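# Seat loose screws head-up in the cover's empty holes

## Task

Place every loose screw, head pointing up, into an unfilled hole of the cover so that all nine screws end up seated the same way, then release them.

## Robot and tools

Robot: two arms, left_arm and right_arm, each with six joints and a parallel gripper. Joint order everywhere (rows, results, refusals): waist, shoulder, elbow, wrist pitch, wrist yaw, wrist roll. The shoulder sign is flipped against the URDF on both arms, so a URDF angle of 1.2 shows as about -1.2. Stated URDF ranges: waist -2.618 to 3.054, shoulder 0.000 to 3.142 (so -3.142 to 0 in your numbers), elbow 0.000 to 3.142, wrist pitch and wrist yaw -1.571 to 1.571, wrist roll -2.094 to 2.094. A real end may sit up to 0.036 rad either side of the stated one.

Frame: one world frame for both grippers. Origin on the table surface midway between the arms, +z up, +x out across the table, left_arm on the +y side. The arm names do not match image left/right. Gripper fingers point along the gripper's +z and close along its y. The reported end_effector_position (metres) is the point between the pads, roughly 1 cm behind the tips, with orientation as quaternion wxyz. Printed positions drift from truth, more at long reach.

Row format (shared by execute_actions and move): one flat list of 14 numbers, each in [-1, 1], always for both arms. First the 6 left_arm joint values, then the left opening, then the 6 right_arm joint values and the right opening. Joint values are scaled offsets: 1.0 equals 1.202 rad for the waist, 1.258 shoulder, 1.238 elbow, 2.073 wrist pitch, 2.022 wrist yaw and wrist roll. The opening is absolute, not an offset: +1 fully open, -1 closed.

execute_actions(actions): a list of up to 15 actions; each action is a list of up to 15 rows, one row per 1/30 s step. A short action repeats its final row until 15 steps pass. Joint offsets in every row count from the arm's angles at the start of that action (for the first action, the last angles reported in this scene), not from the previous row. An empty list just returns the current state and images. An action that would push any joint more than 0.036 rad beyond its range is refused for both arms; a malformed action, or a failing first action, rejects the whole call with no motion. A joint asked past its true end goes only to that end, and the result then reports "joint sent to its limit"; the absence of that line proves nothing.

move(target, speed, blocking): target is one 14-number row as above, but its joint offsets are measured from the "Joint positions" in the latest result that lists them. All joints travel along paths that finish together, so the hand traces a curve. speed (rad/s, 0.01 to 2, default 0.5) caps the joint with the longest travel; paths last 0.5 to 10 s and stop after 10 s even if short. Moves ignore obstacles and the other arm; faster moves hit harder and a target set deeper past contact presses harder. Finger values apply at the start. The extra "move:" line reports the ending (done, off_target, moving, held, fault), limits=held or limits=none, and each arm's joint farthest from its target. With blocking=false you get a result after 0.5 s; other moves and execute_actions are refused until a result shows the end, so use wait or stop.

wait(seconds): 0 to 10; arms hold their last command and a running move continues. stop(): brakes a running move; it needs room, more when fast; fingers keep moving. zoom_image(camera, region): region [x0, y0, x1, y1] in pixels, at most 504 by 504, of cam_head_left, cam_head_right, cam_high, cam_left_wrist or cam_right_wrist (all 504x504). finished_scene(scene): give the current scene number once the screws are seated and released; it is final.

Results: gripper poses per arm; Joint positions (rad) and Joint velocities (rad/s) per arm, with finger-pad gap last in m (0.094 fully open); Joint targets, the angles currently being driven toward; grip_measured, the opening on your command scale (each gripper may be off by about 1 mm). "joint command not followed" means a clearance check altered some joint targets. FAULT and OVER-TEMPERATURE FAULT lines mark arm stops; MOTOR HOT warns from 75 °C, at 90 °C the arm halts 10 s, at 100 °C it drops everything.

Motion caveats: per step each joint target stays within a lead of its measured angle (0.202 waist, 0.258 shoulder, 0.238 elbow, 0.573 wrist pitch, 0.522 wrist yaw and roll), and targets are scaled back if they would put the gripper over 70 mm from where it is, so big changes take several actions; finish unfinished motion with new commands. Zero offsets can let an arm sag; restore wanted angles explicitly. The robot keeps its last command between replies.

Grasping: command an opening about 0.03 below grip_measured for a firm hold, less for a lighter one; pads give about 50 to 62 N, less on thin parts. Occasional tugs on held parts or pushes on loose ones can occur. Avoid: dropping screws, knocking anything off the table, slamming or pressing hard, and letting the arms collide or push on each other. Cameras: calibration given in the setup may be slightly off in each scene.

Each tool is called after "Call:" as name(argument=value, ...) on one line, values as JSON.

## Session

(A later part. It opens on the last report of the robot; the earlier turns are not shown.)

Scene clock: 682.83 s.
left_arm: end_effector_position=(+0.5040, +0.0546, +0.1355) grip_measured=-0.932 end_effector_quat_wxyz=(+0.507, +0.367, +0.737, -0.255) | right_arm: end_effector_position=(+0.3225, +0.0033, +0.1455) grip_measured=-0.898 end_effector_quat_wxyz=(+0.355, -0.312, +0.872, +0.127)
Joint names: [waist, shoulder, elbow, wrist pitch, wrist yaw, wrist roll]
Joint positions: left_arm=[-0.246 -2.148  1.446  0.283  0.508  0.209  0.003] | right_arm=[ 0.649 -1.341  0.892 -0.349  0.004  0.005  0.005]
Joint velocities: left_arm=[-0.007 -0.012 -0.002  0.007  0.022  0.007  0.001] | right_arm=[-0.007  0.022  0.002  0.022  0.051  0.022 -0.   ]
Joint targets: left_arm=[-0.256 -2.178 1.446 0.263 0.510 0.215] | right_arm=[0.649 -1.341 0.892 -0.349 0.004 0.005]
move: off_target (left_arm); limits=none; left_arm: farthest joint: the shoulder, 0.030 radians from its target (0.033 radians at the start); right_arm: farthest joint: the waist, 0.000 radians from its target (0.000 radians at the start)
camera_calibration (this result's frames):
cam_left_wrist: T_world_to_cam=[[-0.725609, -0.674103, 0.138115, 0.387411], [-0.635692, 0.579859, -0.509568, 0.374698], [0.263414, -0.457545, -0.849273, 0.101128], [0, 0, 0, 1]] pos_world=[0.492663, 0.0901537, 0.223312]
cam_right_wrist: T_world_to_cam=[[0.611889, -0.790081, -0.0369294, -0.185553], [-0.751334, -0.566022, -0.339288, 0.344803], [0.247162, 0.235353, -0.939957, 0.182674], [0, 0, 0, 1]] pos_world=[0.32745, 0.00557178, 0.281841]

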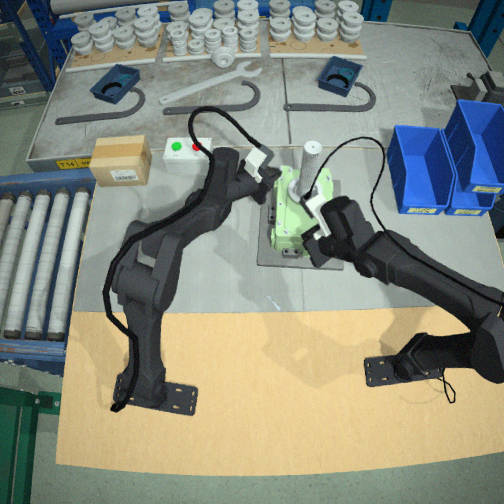

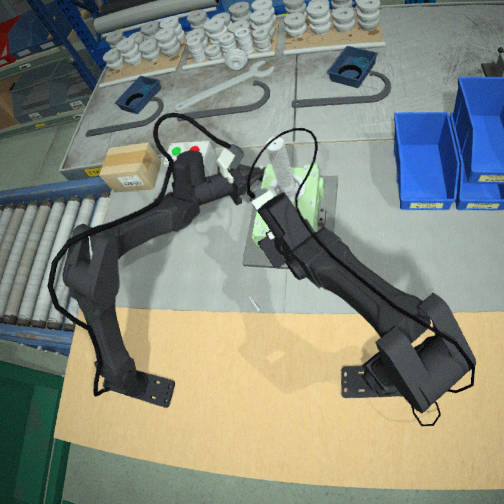

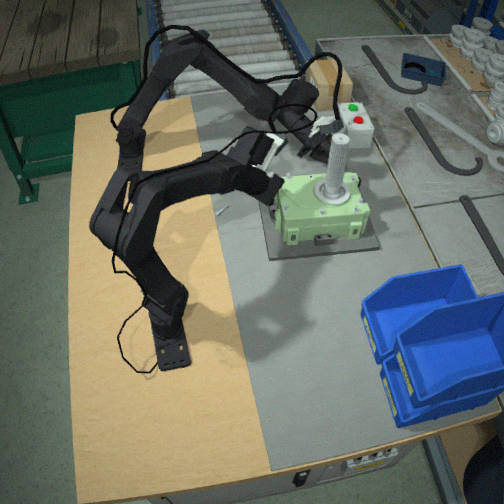

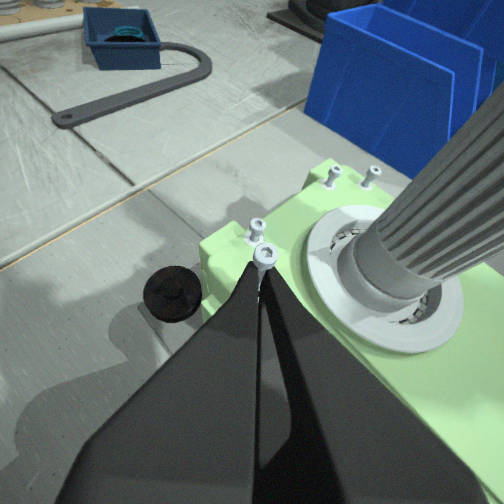

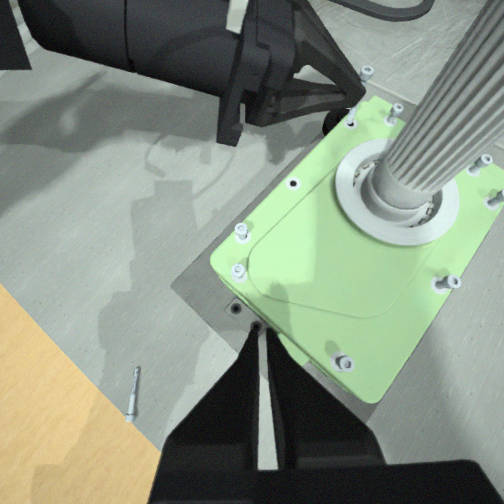

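Call:
move(target=[0,-0.014,0,-0.006,0.014,0.003,-0.96,0,0,0,0,0,0,-0.9], speed=0.015)

Call:
zoom_image(camera="cam_right_wrist", region=[320, 60, 420, 140])

Scene clock: 692.53 s.
left_arm: end_effector_position=(+0.5021, +0.0526, +0.1366) grip_measured=-0.932 end_effector_quat_wxyz=(+0.506, +0.371, +0.733, -0.262) | right_arm: end_effector_position=(+0.3225, +0.0033, +0.1455) grip_measured=-0.898 end_effector_quat_wxyz=(+0.355, -0.312, +0.872, +0.127)
Joint names: [waist, shoulder, elbow, wrist pitch, wrist yaw, wrist roll]
Joint positions: left_arm=[-0.246 -2.148  1.446  0.286  0.525  0.209  0.003] | right_arm=[ 0.649 -1.341  0.892 -0.349  0.004  0.005  0.005]
Joint velocities: left_arm=[ 0.002 -0.012  0.012 -0.007 -0.007 -0.007 -0.001] | right_arm=[ 0.017 -0.007 -0.017 -0.022 -0.022 -0.022 -0.   ]
Joint targets: left_arm=[-0.246 -2.165 1.446 0.271 0.537 0.215] | right_arm=[0.649 -1.341 0.892 -0.349 0.004 0.005]
move: done; limits=none; left_arm: farthest joint: the shoulder, 0.018 radians from its target (0.018 radians at the start); right_arm: farthest joint: the waist, 0.000 radians from its target (0.000 radians at the start)
camera_calibration (this result's frames):
cam_left_wrist: T_world_to_cam=[[-0.735628, -0.662141, 0.142899, 0.38827], [-0.62695, 0.585658, -0.513749, 0.371055], [0.256484, -0.467519, -0.845956, 0.105258], [0, 0, 0, 1]] pos_world=[0.491258, 0.0889878, 0.224189]
cam_right_wrist: T_world_to_cam=[[0.611889, -0.790081, -0.0369294, -0.185553], [-0.751334, -0.566022, -0.339288, 0.344803], [0.247162, 0.235353, -0.939957, 0.182674], [0, 0, 0, 1]] pos_world=[0.32745, 0.00557178, 0.281841]

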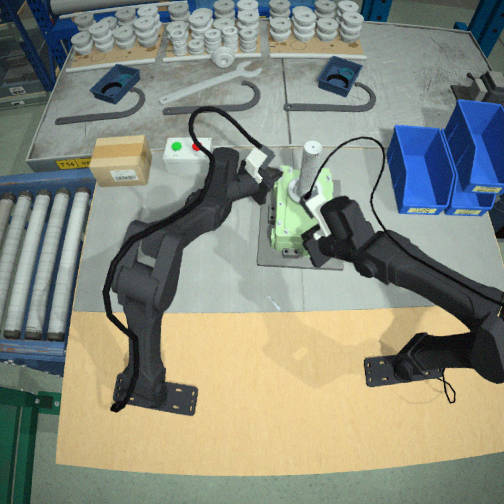

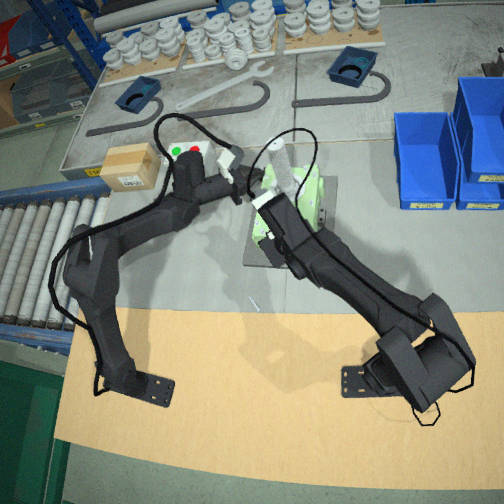

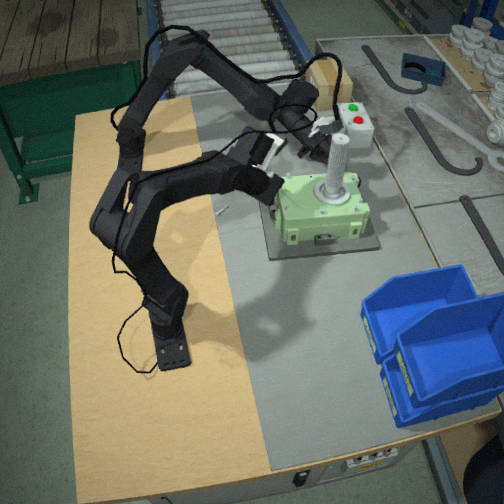

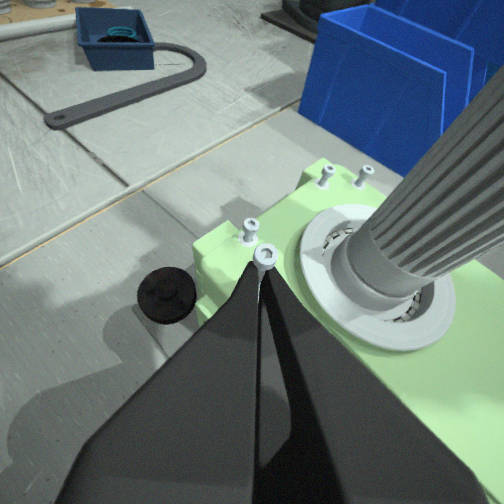

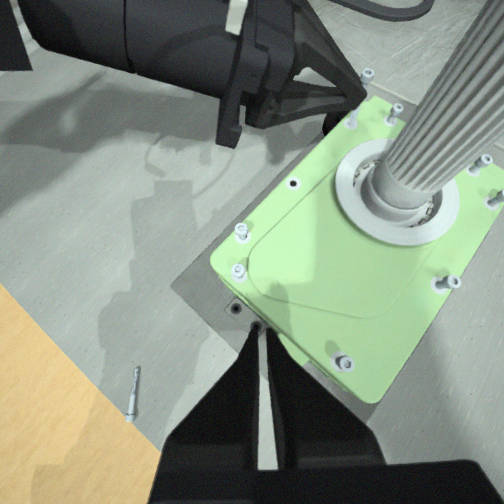

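Region (320, 60, 420, 140) of cam_right_wrist's 504x504 image, scaled by 5.040, with more detail than that image has; it fills the top 403 rows of this view, and the rest is white.

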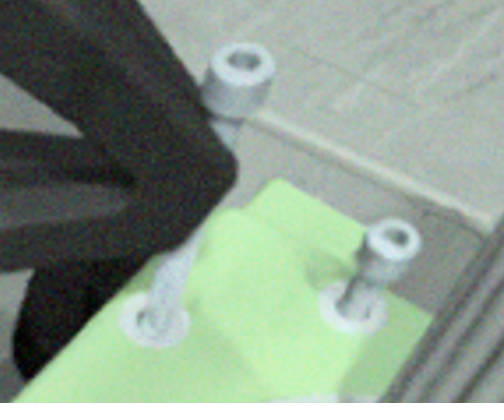

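Call:
move(target=[0,-0.012,0,-0.006,-0.0085,0.003,-0.96,0,0,0,0,0,0,-0.9], speed=0.012)

Call:
zoom_image(camera="cam_right_wrist", region=[320, 60, 420, 140])

Scene clock: 699.07 s.
left_arm: end_effector_position=(+0.5035, +0.0538, +0.1363) grip_measured=-0.932 end_effector_quat_wxyz=(+0.508, +0.368, +0.735, -0.258) | right_arm: end_effector_position=(+0.3225, +0.0033, +0.1455) grip_measured=-0.898 end_effector_quat_wxyz=(+0.355, -0.312, +0.872, +0.127)
Joint names: [waist, shoulder, elbow, wrist pitch, wrist yaw, wrist roll]
Joint positions: left_arm=[-0.246 -2.148  1.446  0.286  0.514  0.209  0.003] | right_arm=[ 0.649 -1.341  0.892 -0.349  0.004  0.005  0.005]
Joint velocities: left_arm=[-0.022 -0.002  0.022 -0.081 -0.007  0.051  0.   ] | right_arm=[ 0.007  0.012  0.002  0.007  0.022  0.095 -0.   ]
Joint targets: left_arm=[-0.246 -2.163 1.446 0.273 0.508 0.215] | right_arm=[0.649 -1.341 0.892 -0.349 0.004 0.005]
move: done; limits=none; left_arm: farthest joint: the shoulder, 0.015 radians from its target (0.015 radians at the start); right_arm: farthest joint: the waist, 0.000 radians from its target (0.000 radians at the start)
camera_calibration (this result's frames):
cam_left_wrist: T_world_to_cam=[[-0.729348, -0.669862, 0.139053, 0.387947], [-0.631828, 0.581566, -0.512419, 0.373532], [0.262382, -0.46159, -0.847402, 0.102047], [0, 0, 0, 1]] pos_world=[0.492181, 0.0897416, 0.223934]
cam_right_wrist: T_world_to_cam=[[0.611889, -0.790081, -0.0369294, -0.185553], [-0.751334, -0.566022, -0.339288, 0.344803], [0.247162, 0.235353, -0.939957, 0.182674], [0, 0, 0, 1]] pos_world=[0.32745, 0.00557178, 0.281841]

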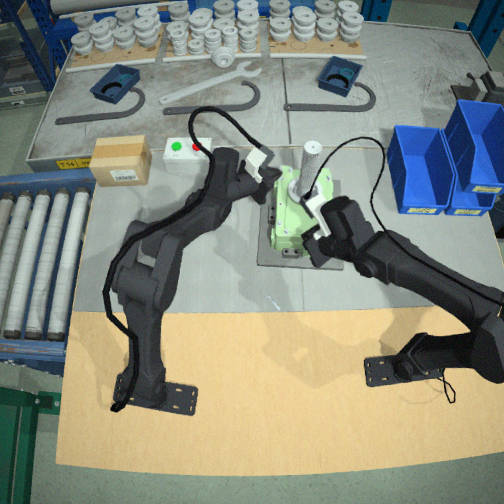

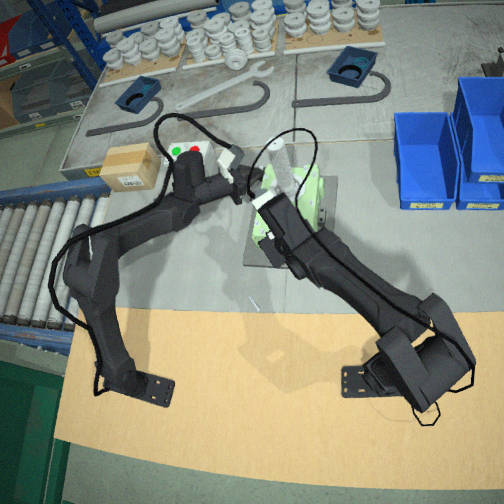

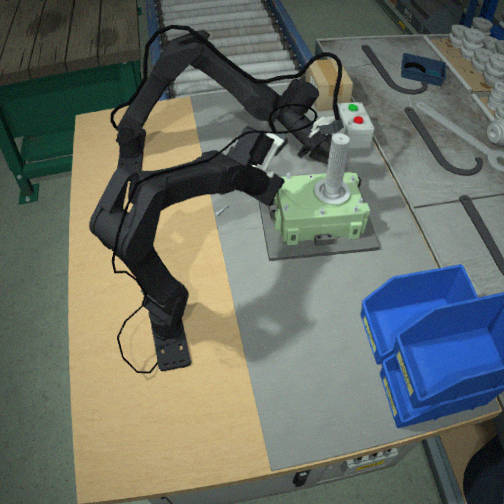

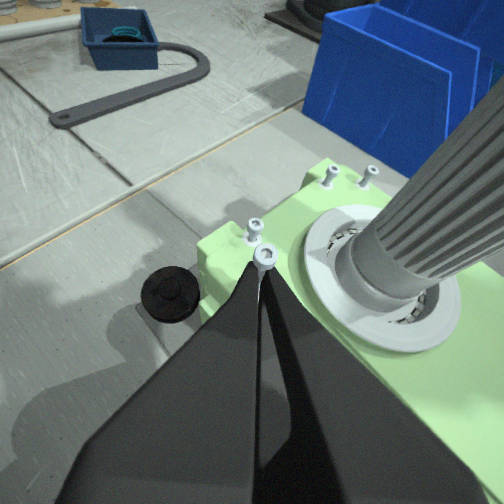

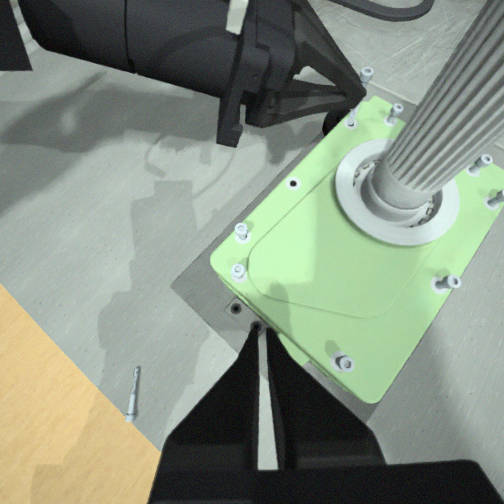

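Region (320, 60, 420, 140) of cam_right_wrist's 504x504 image, scaled by 5.040, with more detail than that image has; it fills the top 403 rows of this view, and the rest is white.

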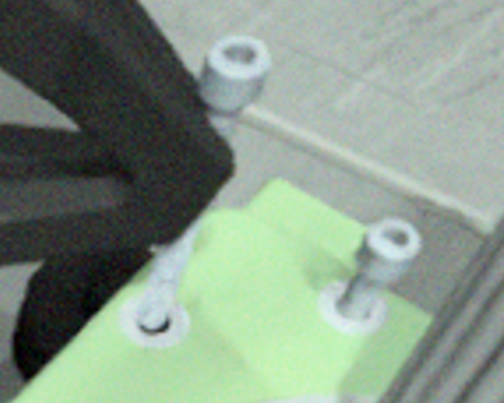

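Centered. Press down.

Call:
move(target=[0,-0.032,0,-0.006,0,0.003,-0.96,0,0,0,0,0,0,-0.9], speed=0.025)

Call:
zoom_image(camera="cam_right_wrist", region=[320, 60, 420, 140])

Scene clock: 705.90 s.
left_arm: end_effector_position=(+0.5038, +0.0534, +0.1270) grip_measured=-0.932 end_effector_quat_wxyz=(+0.502, +0.368, +0.739, -0.259) | right_arm: end_effector_position=(+0.3225, +0.0033, +0.1455) grip_measured=-0.898 end_effector_quat_wxyz=(+0.355, -0.312, +0.872, +0.127)
Joint names: [waist, shoulder, elbow, wrist pitch, wrist yaw, wrist roll]
Joint positions: left_arm=[-0.246 -2.165  1.446  0.29   0.516  0.209  0.003] | right_arm=[ 0.649 -1.341  0.892 -0.349  0.004  0.005  0.005]
Joint velocities: left_arm=[-0.017 -0.012 -0.002  0.022  0.007  0.022  0.001] | right_arm=[ 0.007 -0.002 -0.007  0.022 -0.022 -0.022  0.001]
Joint targets: left_arm=[-0.246 -2.188 1.446 0.274 0.514 0.215] | right_arm=[0.649 -1.341 0.892 -0.349 0.004 0.005]
move: off_target (left_arm); limits=none; left_arm: farthest joint: the shoulder, 0.023 radians from its target (0.040 radians at the start); right_arm: farthest joint: the waist, 0.000 radians from its target (0.000 radians at the start)
camera_calibration (this result's frames):
cam_left_wrist: T_world_to_cam=[[-0.728656, -0.669217, 0.145629, 0.387935], [-0.637426, 0.58489, -0.50159, 0.370486], [0.250496, -0.458314, -0.85276, 0.100418], [0, 0, 0, 1]] pos_world=[0.493675, 0.0889426, 0.21497]
cam_right_wrist: T_world_to_cam=[[0.611889, -0.790081, -0.0369294, -0.185553], [-0.751334, -0.566022, -0.339288, 0.344803], [0.247162, 0.235353, -0.939957, 0.182674], [0, 0, 0, 1]] pos_world=[0.32745, 0.00557178, 0.281841]

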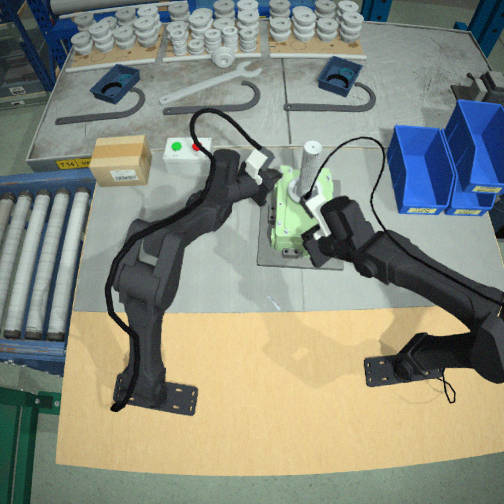

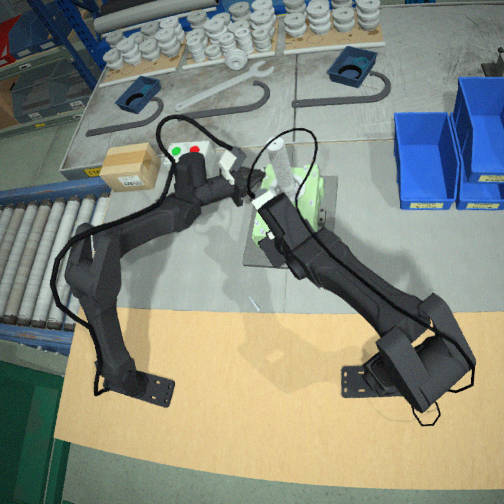

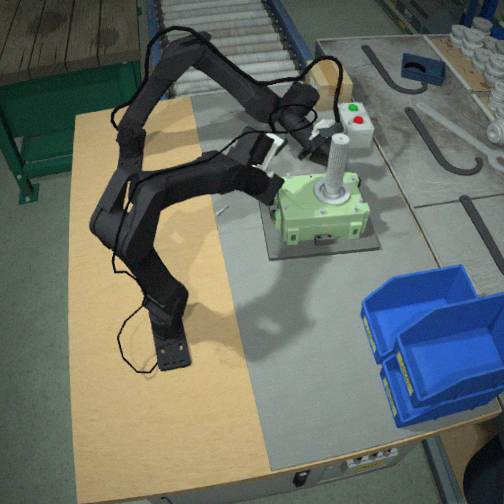

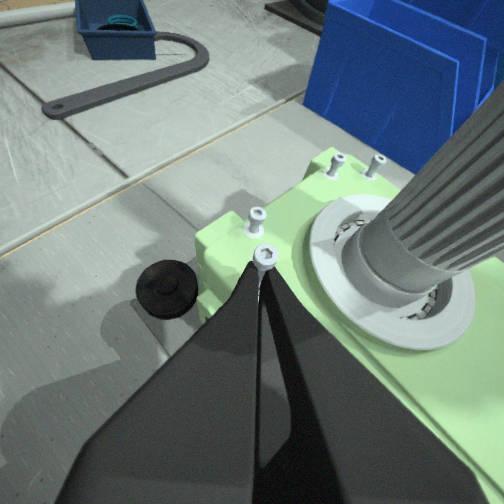

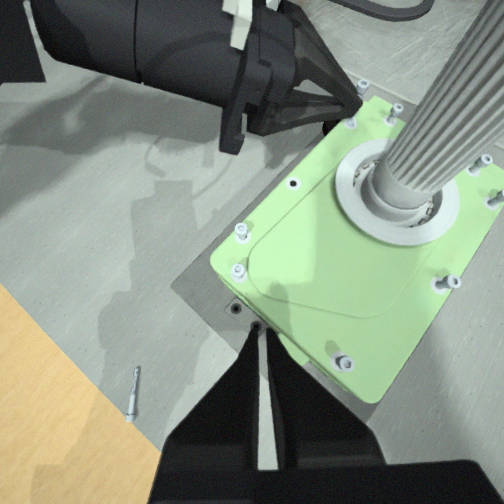

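Region (320, 60, 420, 140) of cam_right_wrist's 504x504 image, scaled by 5.040, with more detail than that image has; it fills the top 403 rows of this view, and the rest is white.

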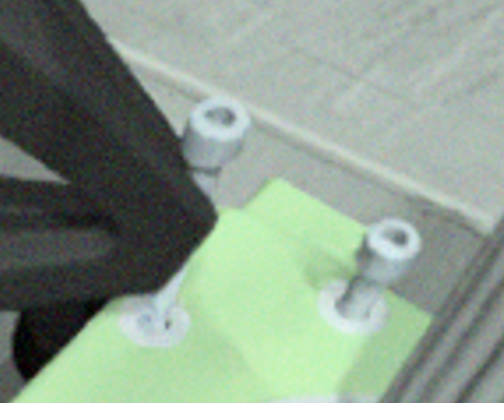

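Call:
execute_actions(actions=[[[0,0,0,0,0,0,-0.7,0,0,0,0,0,0,-0.9]],[[0,0,0,0,0,0,-0.6,0,0,0,0,0,0,-0.9]]])

Scene clock: 737.43 s.
left_arm: end_effector_position=(+0.5038, +0.0534, +0.1271) grip_measured=-0.603 end_effector_quat_wxyz=(+0.502, +0.368, +0.739, -0.259) | right_arm: end_effector_position=(+0.3225, +0.0033, +0.1455) grip_measured=-0.898 end_effector_quat_wxyz=(+0.355, -0.312, +0.872, +0.127)
Joint names: [waist, shoulder, elbow, wrist pitch, wrist yaw, wrist roll]
Joint positions: left_arm=[-0.246 -2.165  1.446  0.29   0.516  0.209  0.019] | right_arm=[ 0.649 -1.341  0.892 -0.349  0.004  0.005  0.005]
Joint velocities: left_arm=[-0.007 -0.007 -0.007 -0.051 -0.037  0.037  0.001] | right_arm=[ 0.012 -0.002  0.002  0.051 -0.081 -0.037 -0.   ]
Joint targets: left_arm=[-0.246 -2.165 1.446 0.290 0.516 0.209] | right_arm=[0.649 -1.341 0.892 -0.349 0.004 0.005]
camera_calibration (this result's frames):
cam_left_wrist: T_world_to_cam=[[-0.728708, -0.669197, 0.145466, 0.387985], [-0.637248, 0.584818, -0.501899, 0.370508], [0.250798, -0.458435, -0.852606, 0.100305], [0, 0, 0, 1]] pos_world=[0.493677, 0.0889418, 0.215039]
cam_right_wrist: T_world_to_cam=[[0.611889, -0.790081, -0.0369294, -0.185553], [-0.751334, -0.566022, -0.339288, 0.344803], [0.247162, 0.235353, -0.939957, 0.182674], [0, 0, 0, 1]] pos_world=[0.32745, 0.00557178, 0.281841]

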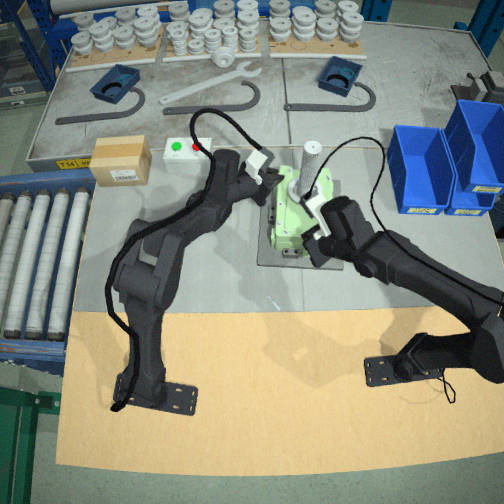

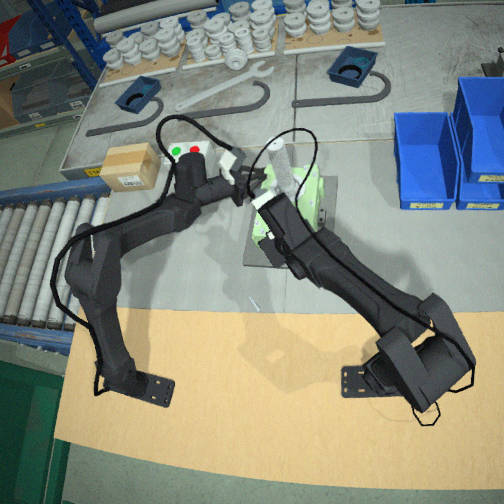

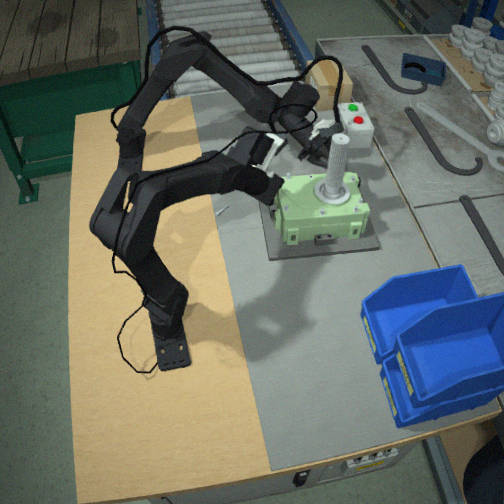

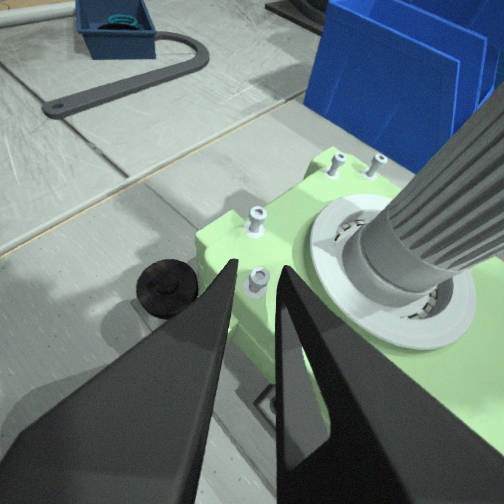

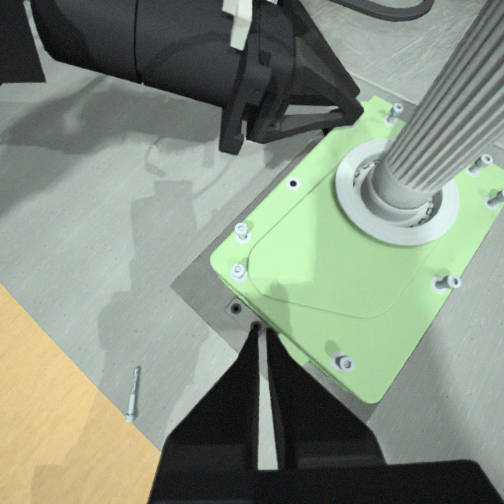

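Call:
move(target=[0,0.1,0,0,0,0,-0.6,-0.45,0.12,0,0,0,0,-0.9], speed=0.5)

Call:
move(target=[-0.556,0.11,-0.017,-0.668,-0.427,0.609,-0.4,0,0,0,0,0,0,-0.9], speed=0.9)

Scene clock: 757.07 s.
left_arm: end_effector_position=(+0.4999, +0.0549, +0.1883) grip_measured=-0.603 end_effector_quat_wxyz=(+0.545, +0.371, +0.708, -0.255) | right_arm: end_effector_position=(+0.3994, -0.1803, +0.1906) grip_measured=-0.898 end_effector_quat_wxyz=(+0.433, -0.068, +0.898, +0.034)
Joint names: [waist, shoulder, elbow, wrist pitch, wrist yaw, wrist roll]
Joint positions: left_arm=[-0.246 -2.059  1.446  0.29   0.516  0.209  0.019] | right_arm=[ 0.115 -1.214  0.892 -0.349  0.004  0.005  0.005]
Joint velocities: left_arm=[-0.012 -0.002  0.007  0.037 -0.007  0.022  0.001] | right_arm=[-0.017  0.002  0.007 -0.051 -0.037 -0.037 -0.001]
Joint targets: left_arm=[-0.246 -2.040 1.446 0.290 0.516 0.209] | right_arm=[0.108 -1.190 0.892 -0.349 0.004 0.005]
move: off_target (right_arm); limits=none; left_arm: farthest joint: the shoulder, 0.020 radians from its target (0.126 radians at the start); right_arm: farthest joint: the shoulder, 0.024 radians from its target (0.151 radians at the start)
camera_calibration (this result's frames):
cam_left_wrist: T_world_to_cam=[[-0.740807, -0.664353, 0.0992015, 0.391804], [-0.583501, 0.563299, -0.584996, 0.387831], [0.332764, -0.491253, -0.804946, 0.106006], [0, 0, 0, 1]] pos_world=[0.481276, 0.093907, 0.273341]
cam_right_wrist: T_world_to_cam=[[0.129066, -0.990801, -0.0406941, -0.218623], [-0.88527, -0.0966343, -0.454927, 0.474128], [0.44681, 0.0947409, -0.889598, 0.134603], [0, 0, 0, 1]] pos_world=[0.387806, -0.183547, 0.32654]

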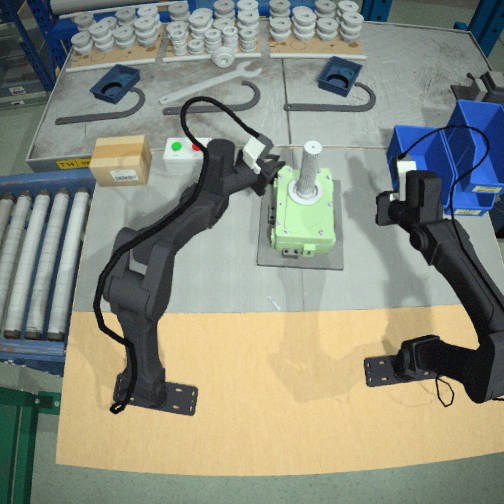

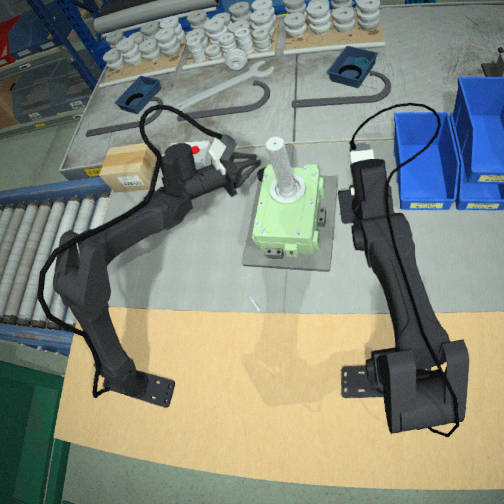

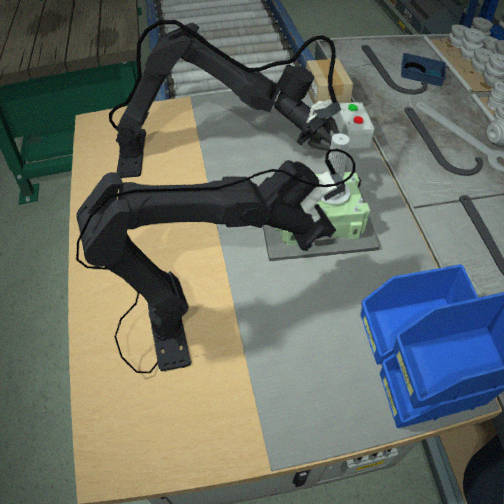

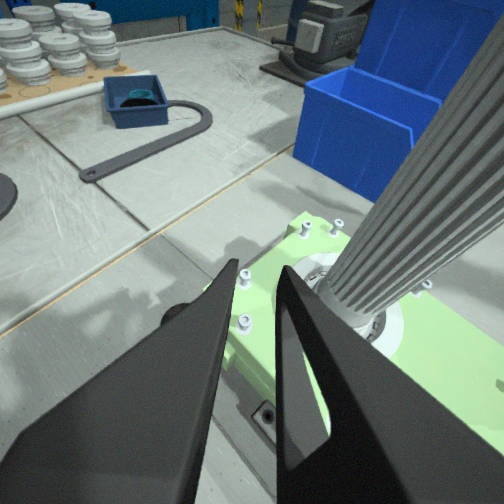

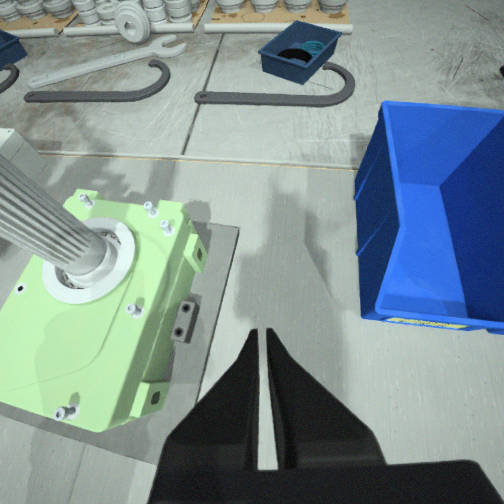

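Scene clock: 759.50 s.
left_arm: end_effector_position=(+0.2131, +0.0762, +0.0645) grip_measured=-0.400 end_effector_quat_wxyz=(-0.030, +0.932, +0.321, +0.166) | right_arm: end_effector_position=(+0.3994, -0.1803, +0.1906) grip_measured=-0.898 end_effector_quat_wxyz=(+0.433, -0.068, +0.898, +0.034)
Joint names: [waist, shoulder, elbow, wrist pitch, wrist yaw, wrist roll]
Joint positions: left_arm=[-0.913 -1.929  1.436 -1.074 -0.34   1.43   0.028] | right_arm=[ 0.115 -1.214  0.892 -0.349  0.004  0.005  0.005]
Joint velocities: left_arm=[ 0.007  0.007  0.002 -0.037 -0.037  0.037 -0.001] | right_arm=[-0.012  0.017  0.002 -0.007 -0.022  0.051 -0.   ]
Joint targets: left_arm=[-0.915 -1.921 1.425 -1.095 -0.347 1.440] | right_arm=[0.115 -1.214 0.892 -0.349 0.004 0.005]
move: off_target (left_arm); limits=none; left_arm: farthest joint: the wrist pitch, 0.021 radians from its target (1.385 radians at the start); right_arm: farthest joint: the waist, 0.000 radians from its target (0.000 radians at the start)
camera_calibration (this result's frames):
cam_left_wrist: T_world_to_cam=[[-0.704916, 0.693418, -0.149211, 0.110619], [0.301093, 0.483012, 0.822218, -0.137086], [0.642212, 0.534668, -0.549267, -0.0483821], [0, 0, 0, 1]] pos_world=[0.150324, 0.0153773, 0.102645]
cam_right_wrist: T_world_to_cam=[[0.129066, -0.990801, -0.0406941, -0.218623], [-0.88527, -0.0966343, -0.454927, 0.474128], [0.44681, 0.0947409, -0.889598, 0.134603], [0, 0, 0, 1]] pos_world=[0.387806, -0.183547, 0.32654]

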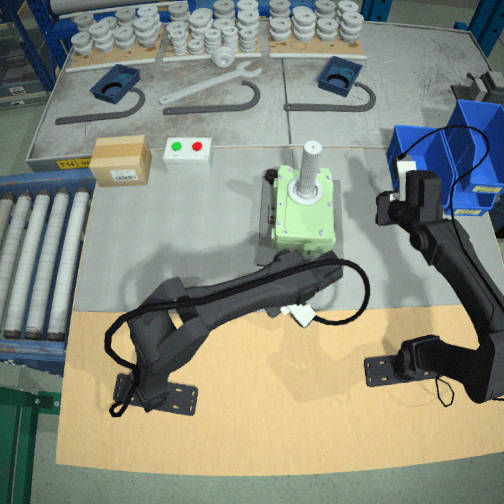

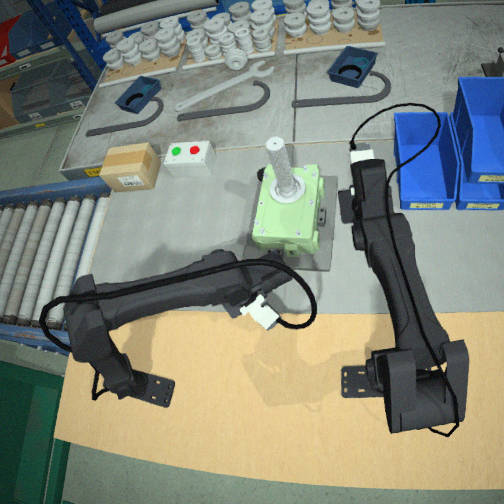

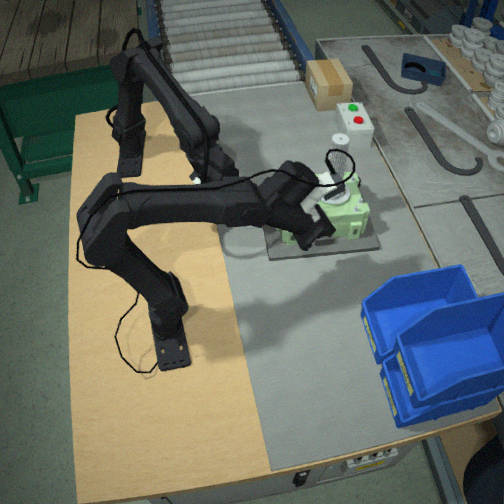

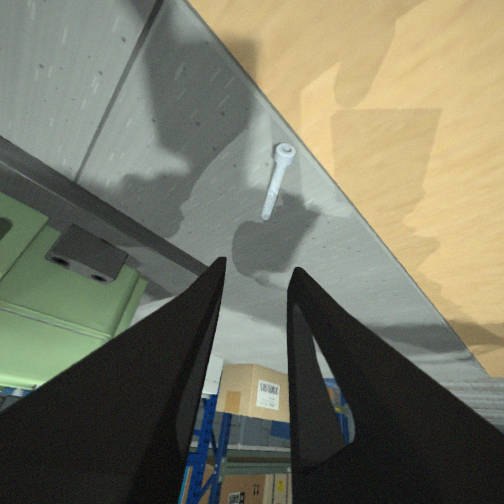

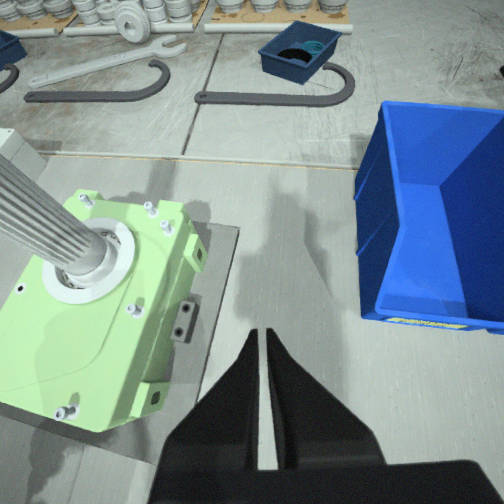

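Call:
move(target=[-0.038,-0.03,-0.05,0.045,0,0,-0.4,0,0,0,0,0,0,-0.9], speed=0.2)

Scene clock: 780.57 s.
left_arm: end_effector_position=(+0.2034, +0.0648, +0.0438) grip_measured=-0.400 end_effector_quat_wxyz=(-0.024, +0.938, +0.303, +0.168) | right_arm: end_effector_position=(+0.3994, -0.1803, +0.1906) grip_measured=-0.898 end_effector_quat_wxyz=(+0.433, -0.068, +0.898, +0.034)
Joint names: [waist, shoulder, elbow, wrist pitch, wrist yaw, wrist roll]
Joint positions: left_arm=[-0.953 -1.957  1.389 -0.993 -0.34   1.431  0.028] | right_arm=[ 0.115 -1.214  0.892 -0.349  0.004  0.005  0.005]
Joint velocities: left_arm=[-0.007  0.017  0.017 -0.022  0.051 -0.022  0.   ] | right_arm=[-0.007  0.012  0.007 -0.095 -0.066 -0.066 -0.   ]
Joint targets: left_arm=[-0.959 -1.967 1.374 -0.981 -0.340 1.430] | right_arm=[0.115 -1.214 0.892 -0.349 0.004 0.005]
move: done; limits=none; left_arm: farthest joint: the elbow, 0.015 radians from its target (0.062 radians at the start); right_arm: farthest joint: the waist, 0.000 radians from its target (0.000 radians at the start)
camera_calibration (this result's frames):
cam_left_wrist: T_world_to_cam=[[-0.676375, 0.719985, -0.155367, 0.101301], [0.317296, 0.475176, 0.820689, -0.114369], [0.664711, 0.505796, -0.549845, -0.0500582], [0, 0, 0, 1]] pos_world=[0.13808, 0.00672964, 0.0820759]
cam_right_wrist: T_world_to_cam=[[0.129066, -0.990801, -0.0406941, -0.218623], [-0.88527, -0.0966343, -0.454927, 0.474128], [0.44681, 0.0947409, -0.889598, 0.134603], [0, 0, 0, 1]] pos_world=[0.387806, -0.183547, 0.32654]

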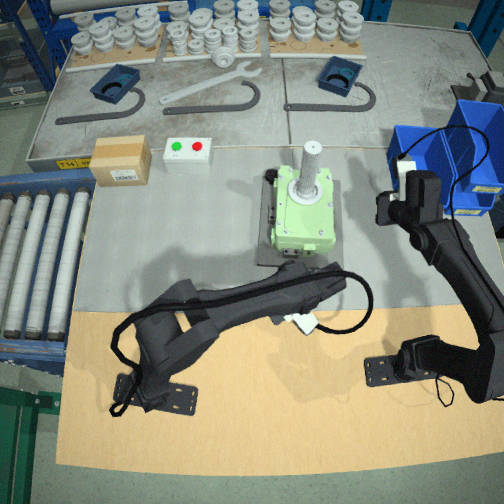

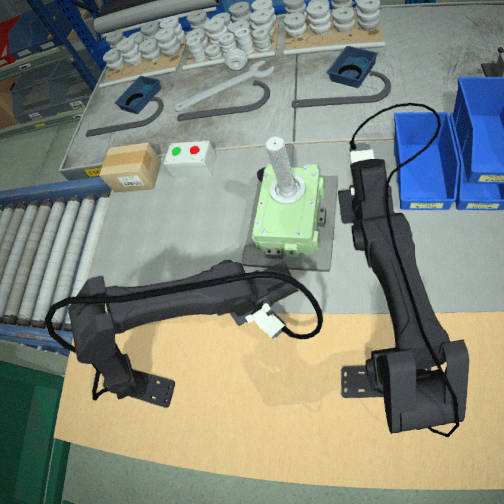

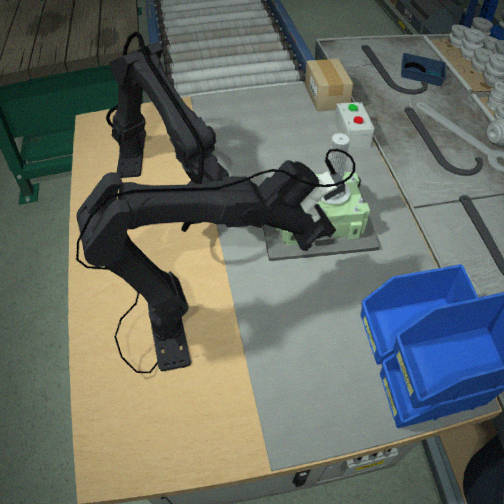

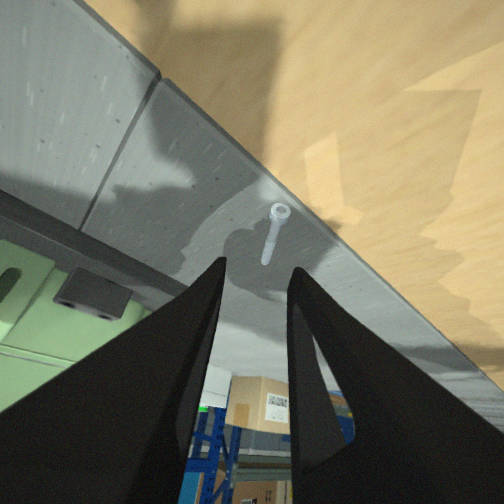

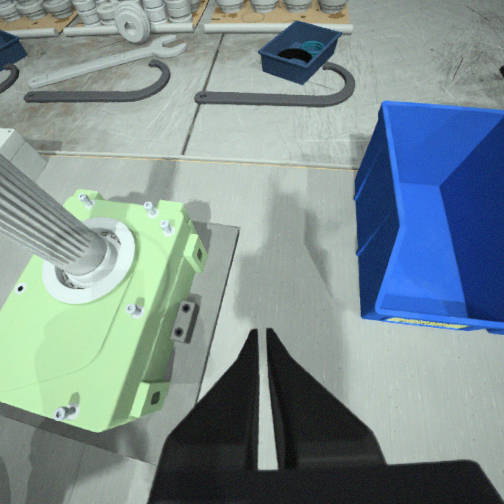

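Call:
move(target=[0,-0.024,-0.073,0.046,0,0.058,-0.4,0,0,0,0,0,0,-0.9], speed=0.15)

Scene clock: 795.87 s.
left_arm: end_effector_position=(+0.2005, +0.0704, +0.0203) grip_measured=-0.400 end_effector_quat_wxyz=(-0.037, +0.953, +0.251, +0.165) | right_arm: end_effector_position=(+0.3994, -0.1803, +0.1906) grip_measured=-0.898 end_effector_quat_wxyz=(+0.433, -0.068, +0.898, +0.034)
Joint names: [waist, shoulder, elbow, wrist pitch, wrist yaw, wrist roll]
Joint positions: left_arm=[-0.953 -1.974  1.314 -0.909 -0.34   1.539  0.028] | right_arm=[ 0.115 -1.214  0.892 -0.349  0.004  0.005  0.005]
Joint velocities: left_arm=[ 0.002  0.012  0.017 -0.007 -0.037 -0.11   0.   ] | right_arm=[ 0.002 -0.027  0.002 -0.007 -0.051 -0.007 -0.   ]
Joint targets: left_arm=[-0.953 -1.987 1.298 -0.897 -0.340 1.548] | right_arm=[0.115 -1.214 0.892 -0.349 0.004 0.005]
move: done; limits=none; left_arm: farthest joint: the elbow, 0.015 radians from its target (0.090 radians at the start); right_arm: farthest joint: the waist, 0.000 radians from its target (0.000 radians at the start)
camera_calibration (this result's frames):
cam_left_wrist: T_world_to_cam=[[-0.602128, 0.790422, -0.112582, 0.0709732], [0.378849, 0.406985, 0.831166, -0.104505], [0.702791, 0.457816, -0.544508, -0.0682419], [0, 0, 0, 1]] pos_world=[0.130286, 0.0176753, 0.0576929]
cam_right_wrist: T_world_to_cam=[[0.129066, -0.990801, -0.0406941, -0.218623], [-0.88527, -0.0966343, -0.454927, 0.474128], [0.44681, 0.0947409, -0.889598, 0.134603], [0, 0, 0, 1]] pos_world=[0.387806, -0.183547, 0.32654]

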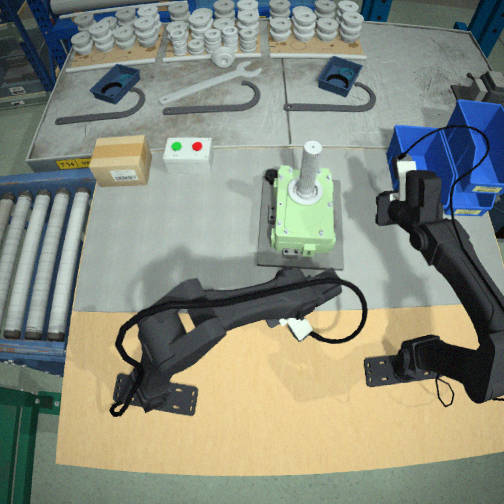

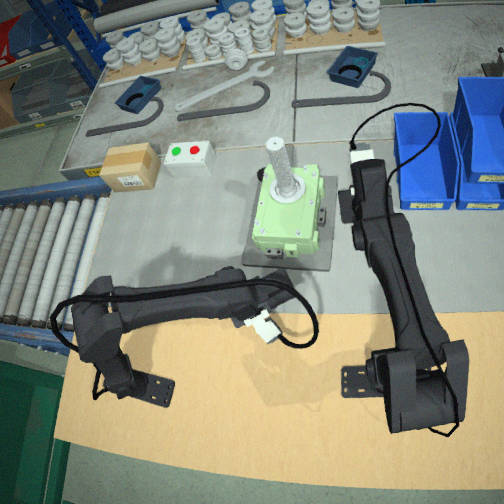

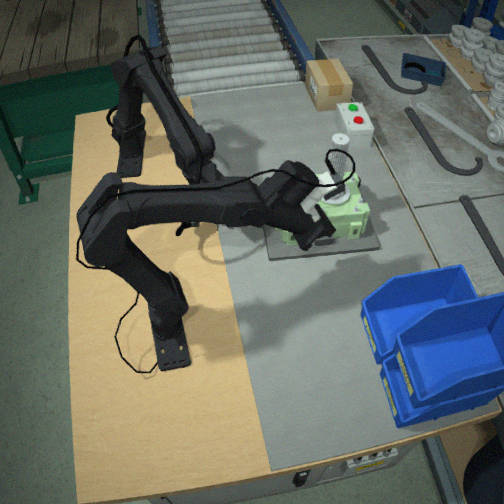

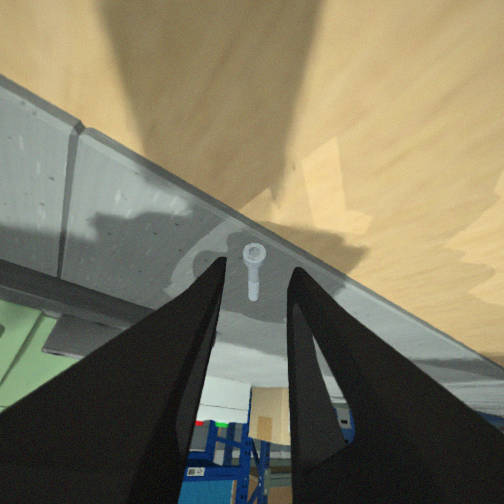

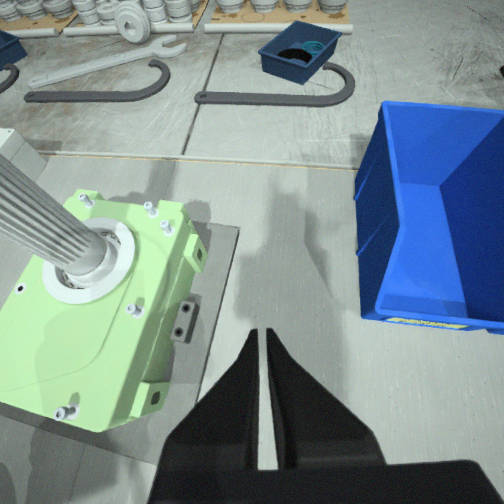

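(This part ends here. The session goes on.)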